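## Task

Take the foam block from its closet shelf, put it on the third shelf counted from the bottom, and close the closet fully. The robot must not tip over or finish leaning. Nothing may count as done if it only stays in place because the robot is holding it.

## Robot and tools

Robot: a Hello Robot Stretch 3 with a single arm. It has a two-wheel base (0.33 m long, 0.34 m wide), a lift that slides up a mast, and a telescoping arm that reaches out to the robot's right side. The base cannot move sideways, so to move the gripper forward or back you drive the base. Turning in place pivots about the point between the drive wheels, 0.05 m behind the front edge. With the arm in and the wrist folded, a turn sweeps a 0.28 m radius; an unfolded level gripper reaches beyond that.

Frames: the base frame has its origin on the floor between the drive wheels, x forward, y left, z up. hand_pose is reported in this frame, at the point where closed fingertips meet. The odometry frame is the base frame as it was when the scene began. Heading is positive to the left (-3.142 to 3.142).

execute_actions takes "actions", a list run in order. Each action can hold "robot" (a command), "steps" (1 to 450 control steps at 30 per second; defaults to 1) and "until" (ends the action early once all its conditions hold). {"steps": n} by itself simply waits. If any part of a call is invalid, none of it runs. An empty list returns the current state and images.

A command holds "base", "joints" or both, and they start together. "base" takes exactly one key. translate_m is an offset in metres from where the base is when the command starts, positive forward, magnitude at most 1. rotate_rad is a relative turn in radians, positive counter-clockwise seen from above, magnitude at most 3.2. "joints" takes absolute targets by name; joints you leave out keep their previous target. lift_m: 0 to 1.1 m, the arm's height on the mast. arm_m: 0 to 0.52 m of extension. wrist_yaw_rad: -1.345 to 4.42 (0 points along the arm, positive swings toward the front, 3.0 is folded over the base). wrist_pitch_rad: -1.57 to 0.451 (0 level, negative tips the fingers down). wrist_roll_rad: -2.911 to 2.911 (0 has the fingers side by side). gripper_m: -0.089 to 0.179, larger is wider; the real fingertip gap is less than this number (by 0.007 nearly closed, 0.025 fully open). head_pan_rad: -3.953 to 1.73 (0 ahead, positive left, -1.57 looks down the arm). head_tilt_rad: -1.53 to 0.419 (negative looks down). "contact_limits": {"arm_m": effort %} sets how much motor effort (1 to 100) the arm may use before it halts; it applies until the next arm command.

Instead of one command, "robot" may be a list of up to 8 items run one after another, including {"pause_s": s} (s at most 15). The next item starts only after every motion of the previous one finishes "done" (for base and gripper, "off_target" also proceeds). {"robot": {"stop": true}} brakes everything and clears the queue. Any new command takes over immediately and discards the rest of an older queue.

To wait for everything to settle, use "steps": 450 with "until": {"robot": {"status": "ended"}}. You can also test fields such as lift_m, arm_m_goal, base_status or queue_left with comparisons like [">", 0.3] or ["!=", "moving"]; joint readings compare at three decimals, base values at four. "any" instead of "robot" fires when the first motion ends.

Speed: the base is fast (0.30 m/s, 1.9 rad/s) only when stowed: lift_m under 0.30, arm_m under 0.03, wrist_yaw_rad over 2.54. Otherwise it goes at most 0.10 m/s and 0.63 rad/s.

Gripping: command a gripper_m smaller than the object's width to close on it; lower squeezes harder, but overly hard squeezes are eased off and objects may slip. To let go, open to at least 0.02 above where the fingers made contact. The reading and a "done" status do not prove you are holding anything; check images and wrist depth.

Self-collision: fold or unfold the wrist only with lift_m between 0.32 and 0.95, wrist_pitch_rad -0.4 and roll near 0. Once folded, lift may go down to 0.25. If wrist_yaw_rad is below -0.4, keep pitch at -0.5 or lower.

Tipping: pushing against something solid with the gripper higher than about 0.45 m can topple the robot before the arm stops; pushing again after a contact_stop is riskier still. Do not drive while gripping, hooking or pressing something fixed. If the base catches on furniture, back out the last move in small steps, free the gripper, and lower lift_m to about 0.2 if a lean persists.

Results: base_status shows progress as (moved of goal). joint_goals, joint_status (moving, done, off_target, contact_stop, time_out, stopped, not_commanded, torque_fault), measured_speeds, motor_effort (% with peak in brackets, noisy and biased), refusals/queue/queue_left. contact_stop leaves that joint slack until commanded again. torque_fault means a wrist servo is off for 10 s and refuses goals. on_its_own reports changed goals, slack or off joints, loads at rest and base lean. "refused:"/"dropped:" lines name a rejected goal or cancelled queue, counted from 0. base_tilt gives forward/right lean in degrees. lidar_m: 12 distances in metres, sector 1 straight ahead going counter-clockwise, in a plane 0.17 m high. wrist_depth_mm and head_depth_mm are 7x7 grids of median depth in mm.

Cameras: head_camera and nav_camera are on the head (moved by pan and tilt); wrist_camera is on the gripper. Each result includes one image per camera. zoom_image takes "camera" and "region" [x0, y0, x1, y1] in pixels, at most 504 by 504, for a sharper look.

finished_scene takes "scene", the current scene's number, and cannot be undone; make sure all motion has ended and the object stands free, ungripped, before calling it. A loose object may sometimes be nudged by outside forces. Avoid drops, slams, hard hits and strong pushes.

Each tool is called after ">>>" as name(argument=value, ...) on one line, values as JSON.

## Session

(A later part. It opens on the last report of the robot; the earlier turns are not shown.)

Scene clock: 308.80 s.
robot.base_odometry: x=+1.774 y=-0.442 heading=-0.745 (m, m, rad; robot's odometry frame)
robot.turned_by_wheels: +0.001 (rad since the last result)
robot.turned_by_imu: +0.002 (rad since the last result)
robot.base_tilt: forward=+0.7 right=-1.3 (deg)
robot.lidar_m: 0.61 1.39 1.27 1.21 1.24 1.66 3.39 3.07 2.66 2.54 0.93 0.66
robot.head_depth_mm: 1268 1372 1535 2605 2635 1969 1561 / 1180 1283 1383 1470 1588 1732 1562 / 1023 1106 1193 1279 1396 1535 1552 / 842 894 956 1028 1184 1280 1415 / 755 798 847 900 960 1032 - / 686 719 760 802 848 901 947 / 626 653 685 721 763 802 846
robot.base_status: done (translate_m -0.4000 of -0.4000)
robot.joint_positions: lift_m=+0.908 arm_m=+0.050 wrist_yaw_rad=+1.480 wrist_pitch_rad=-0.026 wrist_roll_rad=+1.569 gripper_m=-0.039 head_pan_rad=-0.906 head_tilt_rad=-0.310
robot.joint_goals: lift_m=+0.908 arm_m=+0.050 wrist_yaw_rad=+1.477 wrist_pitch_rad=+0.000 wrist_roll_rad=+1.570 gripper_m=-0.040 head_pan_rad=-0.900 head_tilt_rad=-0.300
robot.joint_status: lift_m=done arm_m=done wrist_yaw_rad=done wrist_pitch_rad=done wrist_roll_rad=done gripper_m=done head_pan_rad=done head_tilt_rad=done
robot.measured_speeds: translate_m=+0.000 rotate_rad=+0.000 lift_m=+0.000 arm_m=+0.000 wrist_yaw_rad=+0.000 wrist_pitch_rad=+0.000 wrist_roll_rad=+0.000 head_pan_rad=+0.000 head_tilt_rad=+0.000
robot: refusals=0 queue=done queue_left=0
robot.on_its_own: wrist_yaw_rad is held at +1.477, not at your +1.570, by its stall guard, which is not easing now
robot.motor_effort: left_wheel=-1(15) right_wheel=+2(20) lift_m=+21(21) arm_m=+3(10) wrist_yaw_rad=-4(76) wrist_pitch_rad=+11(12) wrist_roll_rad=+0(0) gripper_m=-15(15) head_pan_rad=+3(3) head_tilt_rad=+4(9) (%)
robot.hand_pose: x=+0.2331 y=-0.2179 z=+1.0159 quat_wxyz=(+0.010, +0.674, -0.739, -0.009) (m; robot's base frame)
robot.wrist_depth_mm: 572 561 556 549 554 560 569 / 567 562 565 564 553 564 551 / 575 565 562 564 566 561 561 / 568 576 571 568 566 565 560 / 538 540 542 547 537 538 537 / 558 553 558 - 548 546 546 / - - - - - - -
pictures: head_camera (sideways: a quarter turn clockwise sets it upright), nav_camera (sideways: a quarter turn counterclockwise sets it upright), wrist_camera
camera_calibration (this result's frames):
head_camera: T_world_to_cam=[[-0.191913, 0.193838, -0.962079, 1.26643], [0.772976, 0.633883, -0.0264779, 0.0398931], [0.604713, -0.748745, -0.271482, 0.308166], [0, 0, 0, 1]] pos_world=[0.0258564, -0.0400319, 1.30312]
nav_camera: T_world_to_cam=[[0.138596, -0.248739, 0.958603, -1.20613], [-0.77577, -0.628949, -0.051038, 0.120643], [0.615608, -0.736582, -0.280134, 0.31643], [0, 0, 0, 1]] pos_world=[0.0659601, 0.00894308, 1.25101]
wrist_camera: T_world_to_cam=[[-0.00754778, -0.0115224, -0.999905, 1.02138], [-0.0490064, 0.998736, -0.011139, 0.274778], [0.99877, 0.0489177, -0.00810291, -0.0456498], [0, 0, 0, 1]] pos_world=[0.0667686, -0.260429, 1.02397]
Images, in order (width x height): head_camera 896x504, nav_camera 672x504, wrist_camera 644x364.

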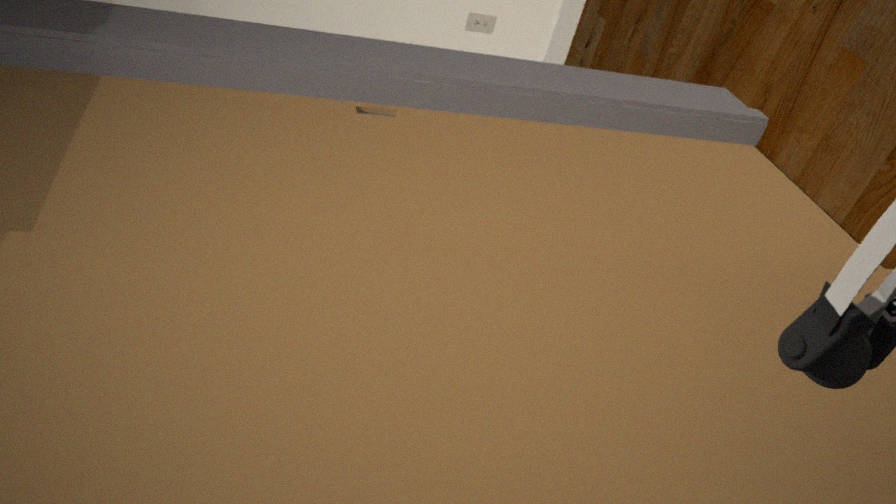

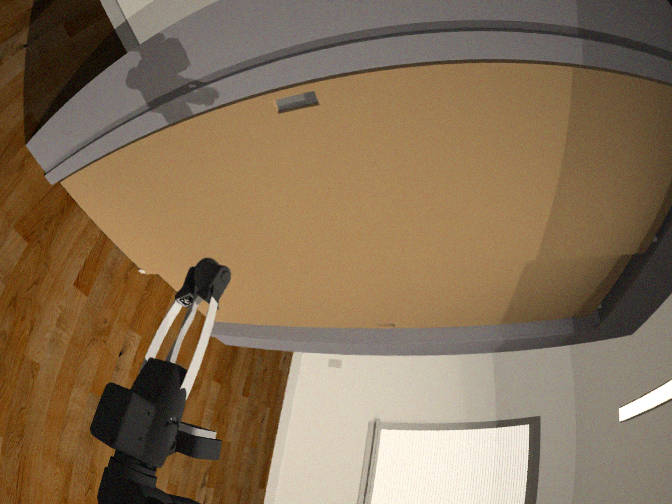

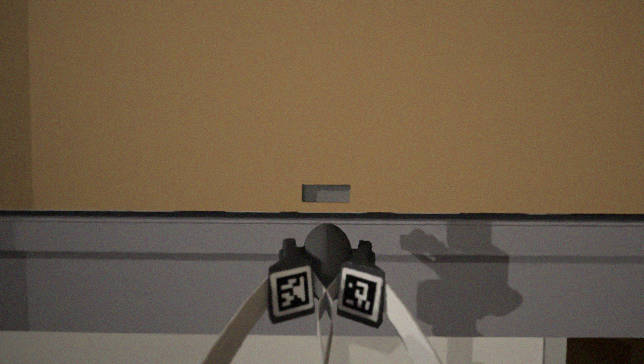

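>>> execute_actions(actions=[{"robot":{"base":{"translate_m":0.3},"joints":{"wrist_yaw_rad":1.72,"arm_m":0.1}},"steps":300,"until":{"robot":{"status":"ended"}}}])

Scene clock: 315.07 s.
robot.base_odometry: x=+1.994 y=-0.646 heading=-0.745 (m, m, rad; robot's odometry frame)
robot.turned_by_wheels: +0.000 (rad since the last result)
robot.turned_by_imu: +0.001 (rad since the last result)
robot.base_tilt: forward=+0.8 right=-1.2 (deg)
robot.lidar_m: 0.32 1.08 1.28 1.22 1.25 1.67 3.68 3.35 2.66 1.39 0.49 0.33
robot.head_depth_mm: 653 714 915 1020 1177 1376 1497 / 554 600 655 719 800 897 1172 / 482 516 555 603 657 721 803 / 426 453 484 519 558 605 658 / 382 403 428 455 484 519 561 / 346 363 383 405 428 456 475 / 316 331 347 365 384 416 430
robot.base_status: done (translate_m +0.3000 of +0.3000)
robot.joint_positions: lift_m=+0.908 arm_m=+0.100 wrist_yaw_rad=+1.717 wrist_pitch_rad=-0.026 wrist_roll_rad=+1.569 gripper_m=-0.039 head_pan_rad=-0.906 head_tilt_rad=-0.310
robot.joint_goals: lift_m=+0.908 arm_m=+0.100 wrist_yaw_rad=+1.720 wrist_pitch_rad=+0.000 wrist_roll_rad=+1.570 gripper_m=-0.040 head_pan_rad=-0.900 head_tilt_rad=-0.300
robot.joint_status: lift_m=done arm_m=done wrist_yaw_rad=done wrist_pitch_rad=done wrist_roll_rad=done gripper_m=done head_pan_rad=done head_tilt_rad=done
robot.measured_speeds: translate_m=+0.000 rotate_rad=+0.000 lift_m=+0.000 arm_m=+0.000 wrist_yaw_rad=+0.000 wrist_pitch_rad=+0.000 wrist_roll_rad=+0.000 head_pan_rad=+0.000 head_tilt_rad=+0.000
robot: refusals=0 queue=done queue_left=0
robot.motor_effort: left_wheel=-2(5) right_wheel=+1(7) lift_m=+21(21) arm_m=+3(3) wrist_yaw_rad=+3(2) wrist_pitch_rad=+12(12) wrist_roll_rad=+0(0) gripper_m=-16(15) head_pan_rad=+2(3) head_tilt_rad=+4(4) (%)
robot.hand_pose: x=+0.2314 y=-0.2074 z=+1.0159 quat_wxyz=(+0.011, +0.757, -0.653, -0.008) (m; robot's base frame)
robot.wrist_depth_mm: 238 237 237 238 237 235 236 / 247 248 248 247 246 245 244 / 258 259 258 257 255 254 254 / 271 269 267 281 268 267 266 / 279 275 274 284 274 274 272 / 261 261 259 - 258 257 255 / 293 292 291 287 287 288 285
pictures: head_camera (sideways: a quarter turn clockwise sets it upright), nav_camera (sideways: a quarter turn counterclockwise sets it upright), wrist_camera
camera_calibration (this result's frames):
head_camera: T_world_to_cam=[[-0.191884, 0.193801, -0.962092, 1.26645], [0.772977, 0.633882, -0.026479, 0.0398946], [0.604721, -0.748756, -0.271435, 0.308104], [0, 0, 0, 1]] pos_world=[0.0258563, -0.0400318, 1.30313]
nav_camera: T_world_to_cam=[[0.138567, -0.248702, 0.958617, -1.20615], [-0.775768, -0.628951, -0.0510372, 0.120642], [0.615616, -0.736592, -0.280087, 0.316369], [0, 0, 0, 1]] pos_world=[0.0659616, 0.00894112, 1.25101]
wrist_camera: T_world_to_cam=[[-0.00462482, -0.0129743, -0.999905, 1.02051], [-0.282529, 0.959194, -0.0111393, 0.310055], [0.959248, 0.28245, -0.00810172, 0.0130823], [0, 0, 0, 1]] pos_world=[0.0797699, -0.287858, 1.02397]
Images, in order (width x height): head_camera 896x504, nav_camera 672x504, wrist_camera 644x364.

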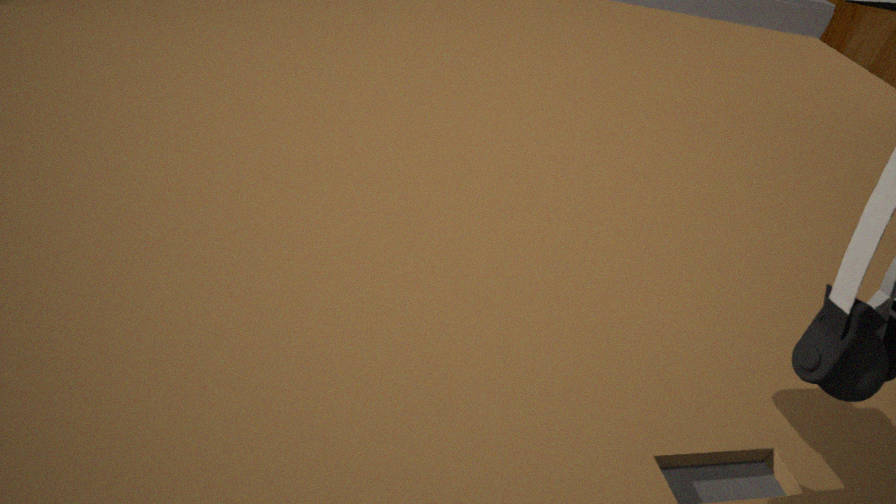

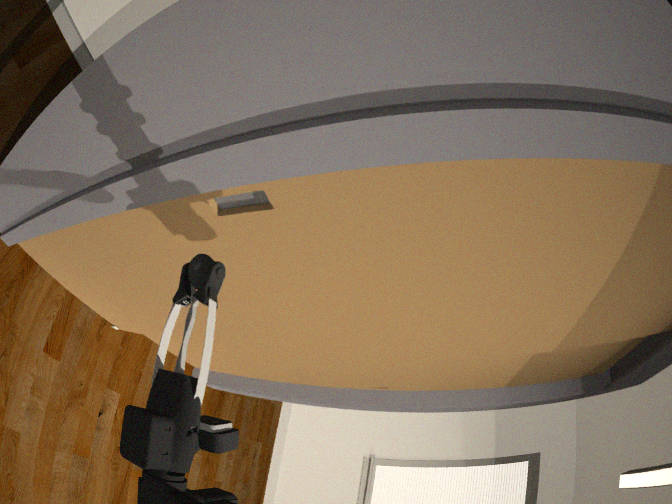

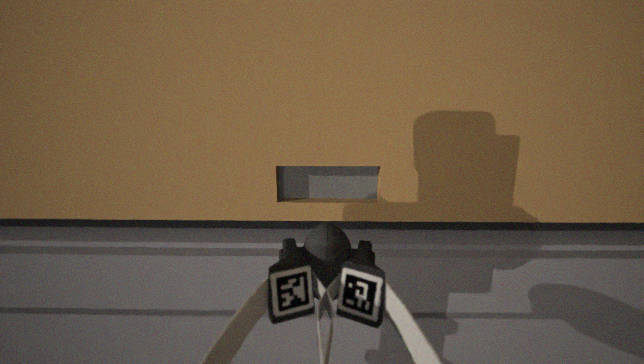

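>>> execute_actions(actions=[{"robot":[{"base":{"translate_m":0.1}},{"joints":{"arm_m":0.075},"contact_limits":{"arm_m":16}}],"steps":300,"until":{"robot":{"status":"ended"}}}])

Scene clock: 319.10 s.
robot.base_odometry: x=+2.068 y=-0.713 heading=-0.746 (m, m, rad; robot's odometry frame)
robot.turned_by_wheels: -0.001 (rad since the last result)
robot.turned_by_imu: -0.027 (rad since the last result)
robot.base_tilt: forward=+0.7 right=-1.1 (deg)
robot.lidar_m: 0.21 0.97 1.26 1.22 1.25 1.64 3.79 3.46 2.69 1.36 0.36 0.23
robot.head_depth_mm: 469 520 577 653 752 1073 1301 / 394 428 467 515 574 648 749 / 340 364 392 426 465 512 573 / 298 317 338 363 390 423 464 / - 288 297 316 337 361 388 / - - - 288 297 314 340 / - - - - - - -
robot.base_status: done (translate_m +0.0999 of +0.1000)
robot.joint_positions: lift_m=+0.908 arm_m=+0.076 wrist_yaw_rad=+1.708 wrist_pitch_rad=-0.029 wrist_roll_rad=+1.569 gripper_m=-0.039 head_pan_rad=-0.906 head_tilt_rad=-0.309
robot.joint_goals: lift_m=+0.908 arm_m=+0.075 wrist_yaw_rad=+1.720 wrist_pitch_rad=+0.000 wrist_roll_rad=+1.570 gripper_m=-0.040 head_pan_rad=-0.900 head_tilt_rad=-0.300
robot.joint_status: lift_m=done arm_m=done wrist_yaw_rad=done wrist_pitch_rad=done wrist_roll_rad=done gripper_m=done head_pan_rad=done head_tilt_rad=done
robot.measured_speeds: translate_m=+0.000 rotate_rad=+0.000 lift_m=+0.000 arm_m=+0.000 wrist_yaw_rad=+0.000 wrist_pitch_rad=+0.000 wrist_roll_rad=+0.000 head_pan_rad=+0.000 head_tilt_rad=+0.000
robot: refusals=0 queue=done queue_left=0
robot.on_its_own: right_wheel is at rest, and its effort (+25) is outside its rest range (-18 to +18)
robot.motor_effort: left_wheel=-6(32) right_wheel=+25(36) lift_m=+21(21) arm_m=-5(6) wrist_yaw_rad=+12(25) wrist_pitch_rad=+13(13) wrist_roll_rad=+0(0) gripper_m=-15(15) head_pan_rad=+3(2) head_tilt_rad=+4(5) (%)
robot.contact_limits: arm_m 16 (drawing in: default 18, maximum 30; extending or still: default 25, maximum 41)
robot.hand_pose: x=+0.2317 y=-0.1855 z=+1.0151 quat_wxyz=(+0.012, +0.754, -0.657, -0.009) (m; robot's base frame)
robot.wrist_depth_mm: 154 155 154 154 154 154 154 / 160 160 159 160 159 159 159 / 165 165 165 165 165 165 165 / 172 172 171 171 171 170 170 / 178 179 179 190 180 177 177 / 182 182 183 - 182 181 182 / 158 158 157 157 158 158 158
pictures: head_camera (sideways: a quarter turn clockwise sets it upright), nav_camera (sideways: a quarter turn counterclockwise sets it upright), wrist_camera
camera_calibration (this result's frames):
head_camera: T_world_to_cam=[[-0.191517, 0.193332, -0.96226, 1.26666], [0.772987, 0.633869, -0.0264928, 0.0399125], [0.604825, -0.748888, -0.27084, 0.307329], [0, 0, 0, 1]] pos_world=[0.0258559, -0.0400312, 1.30315]
nav_camera: T_world_to_cam=[[0.138201, -0.248235, 0.958791, -1.20638], [-0.775748, -0.628976, -0.0510268, 0.120629], [0.615723, -0.736729, -0.279493, 0.315596], [0, 0, 0, 1]] pos_world=[0.0659811, 0.00891636, 1.25103]
wrist_camera: T_world_to_cam=[[-0.00775222, -0.0133485, -0.999881, 1.02065], [-0.273788, 0.96173, -0.0107164, 0.287196], [0.961759, 0.273672, -0.0111102, 0.0075297], [0, 0, 0, 1]] pos_world=[0.0793014, -0.264642, 1.02369]
Images, in order (width x height): head_camera 896x504, nav_camera 672x504, wrist_camera 644x364.

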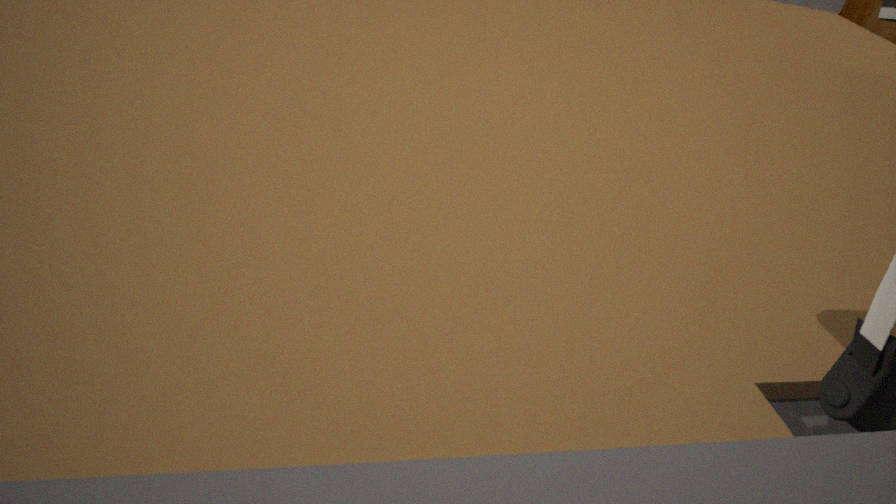

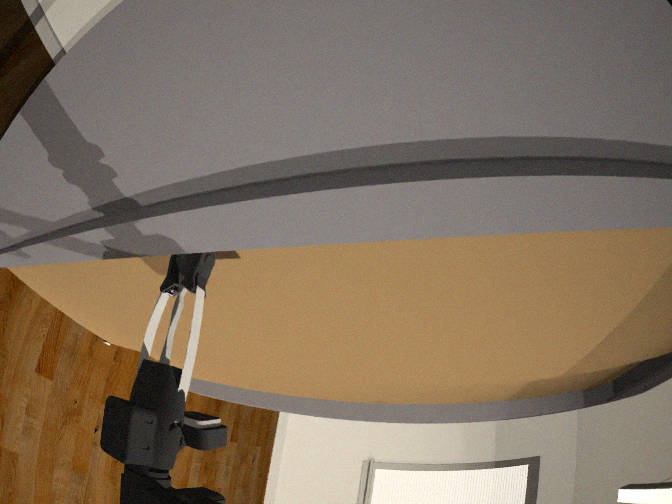

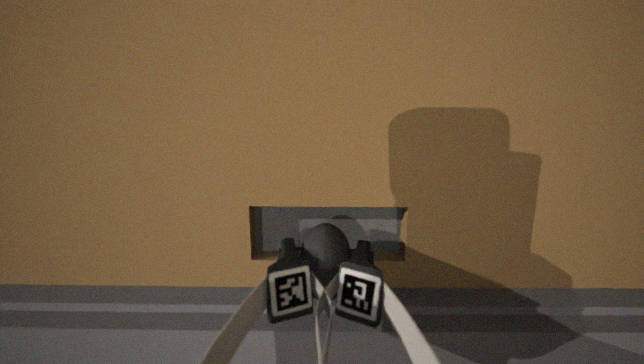

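No dark gap now. Release, back off, check.

>>> execute_actions(actions=[{"robot":{"joints":{"arm_m":0.055},"contact_limits":{"arm_m":16}},"steps":40},{"robot":{"joints":{"arm_m":0.085}},"steps":30},{"robot":{"base":{"translate_m":-0.15}},"steps":200,"until":{"robot":{"status":"ended"}}}])

Scene clock: 324.80 s.
robot.base_odometry: x=+1.958 y=-0.612 heading=-0.745 (m, m, rad; robot's odometry frame)
robot.turned_by_wheels: +0.001 (rad since the last result)
robot.turned_by_imu: -0.040 (rad since the last result)
robot.base_tilt: forward=+0.8 right=-1.3 (deg)
robot.lidar_m: 0.36 1.10 1.30 1.21 1.23 1.56 3.38 3.32 2.74 2.54 0.60 0.37
robot.head_depth_mm: 1006 1113 1252 1335 1453 1704 1550 / 822 891 983 1085 1215 1386 1477 / 614 658 713 776 851 942 1194 / 532 566 606 651 702 760 833 / 470 497 526 560 597 640 690 / 420 441 465 491 518 552 570 / 380 398 417 438 459 485 512
robot.base_status: done (translate_m -0.1500 of -0.1500)
robot.joint_positions: lift_m=+0.908 arm_m=+0.085 wrist_yaw_rad=+1.667 wrist_pitch_rad=-0.026 wrist_roll_rad=+1.569 gripper_m=-0.039 head_pan_rad=-0.906 head_tilt_rad=-0.308
robot.joint_goals: lift_m=+0.908 arm_m=+0.085 wrist_yaw_rad=+1.664 wrist_pitch_rad=+0.000 wrist_roll_rad=+1.570 gripper_m=-0.040 head_pan_rad=-0.900 head_tilt_rad=-0.300
robot.joint_status: lift_m=done arm_m=done wrist_yaw_rad=done wrist_pitch_rad=done wrist_roll_rad=done gripper_m=done head_pan_rad=done head_tilt_rad=done
robot.measured_speeds: translate_m=+0.000 rotate_rad=+0.000 lift_m=+0.000 arm_m=+0.000 wrist_yaw_rad=+0.000 wrist_pitch_rad=+0.000 wrist_roll_rad=+0.000 head_pan_rad=+0.000 head_tilt_rad=+0.000
robot: refusals=0 queue=done queue_left=0
robot.on_its_own: wrist_yaw_rad is held at +1.664, not at your +1.720, by its stall guard, which is not easing now
robot.motor_effort: left_wheel=+0(44) right_wheel=+0(35) lift_m=+21(21) arm_m=+3(7) wrist_yaw_rad=-3(40) wrist_pitch_rad=+11(13) wrist_roll_rad=+0(0) gripper_m=-15(15) head_pan_rad=+3(2) head_tilt_rad=+4(4) (%)
robot.hand_pose: x=+0.2330 y=-0.2051 z=+1.0158 quat_wxyz=(+0.011, +0.740, -0.672, -0.008) (m; robot's base frame)
robot.wrist_depth_mm: 305 305 300 305 301 303 301 / 312 311 312 311 309 307 309 / 318 320 317 318 316 316 315 / 328 324 322 323 323 321 322 / 329 329 329 330 328 326 325 / 309 309 306 - 306 308 307 / 332 330 332 329 325 327 325
pictures: head_camera (sideways: a quarter turn clockwise sets it upright), nav_camera (sideways: a quarter turn counterclockwise sets it upright), wrist_camera
camera_calibration (this result's frames):
head_camera: T_world_to_cam=[[-0.191173, 0.192893, -0.962416, 1.26687], [0.772996, 0.633857, -0.0265058, 0.0399293], [0.604921, -0.749011, -0.270281, 0.306601], [0, 0, 0, 1]] pos_world=[0.0258554, -0.0400306, 1.30318]
nav_camera: T_world_to_cam=[[0.137858, -0.247797, 0.958953, -1.20659], [-0.77573, -0.628999, -0.0510171, 0.120616], [0.615823, -0.736856, -0.278936, 0.314871], [0, 0, 0, 1]] pos_world=[0.0659992, 0.00889312, 1.25104]
wrist_camera: T_world_to_cam=[[-0.00559098, -0.0127627, -0.999903, 1.02073], [-0.234191, 0.972127, -0.0110987, 0.299649], [0.972175, 0.234106, -0.00842404, -0.00163765], [0, 0, 0, 1]] pos_world=[0.0774738, -0.277886, 1.02394]
Images, in order (width x height): head_camera 896x504, nav_camera 672x504, wrist_camera 644x364.

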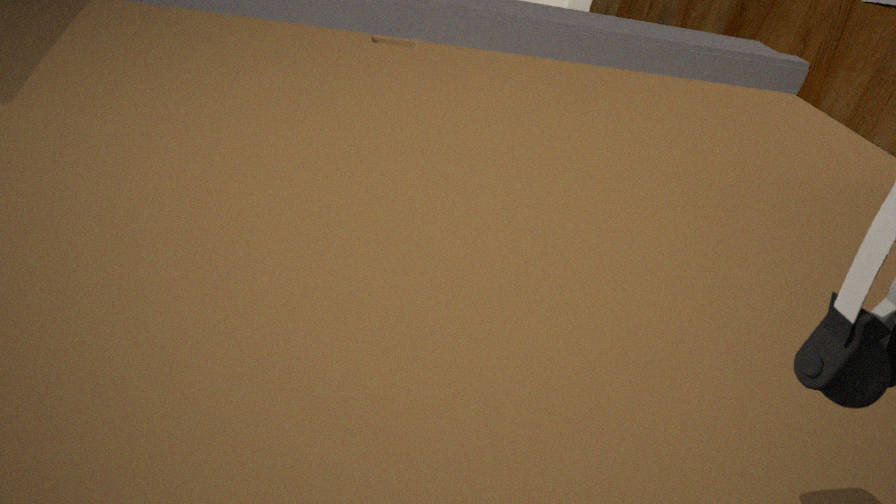

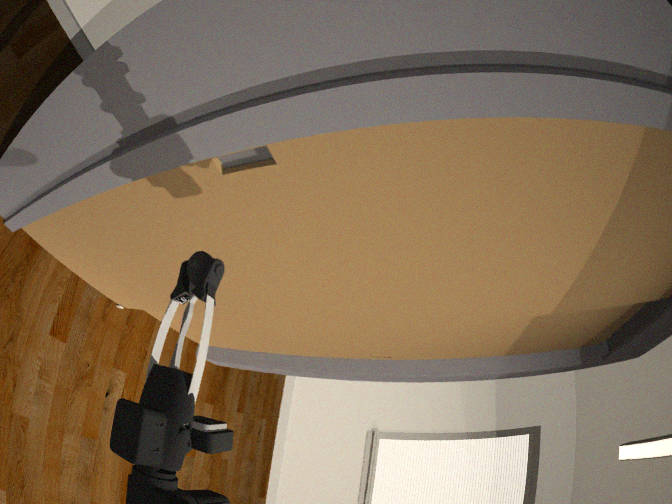

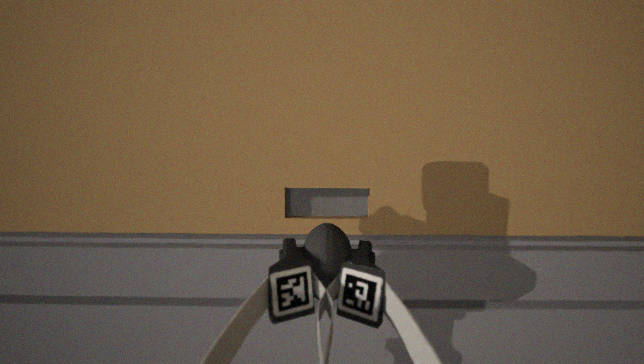

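>>> finished_scene(scene=2)

The scene is finished: the task was done.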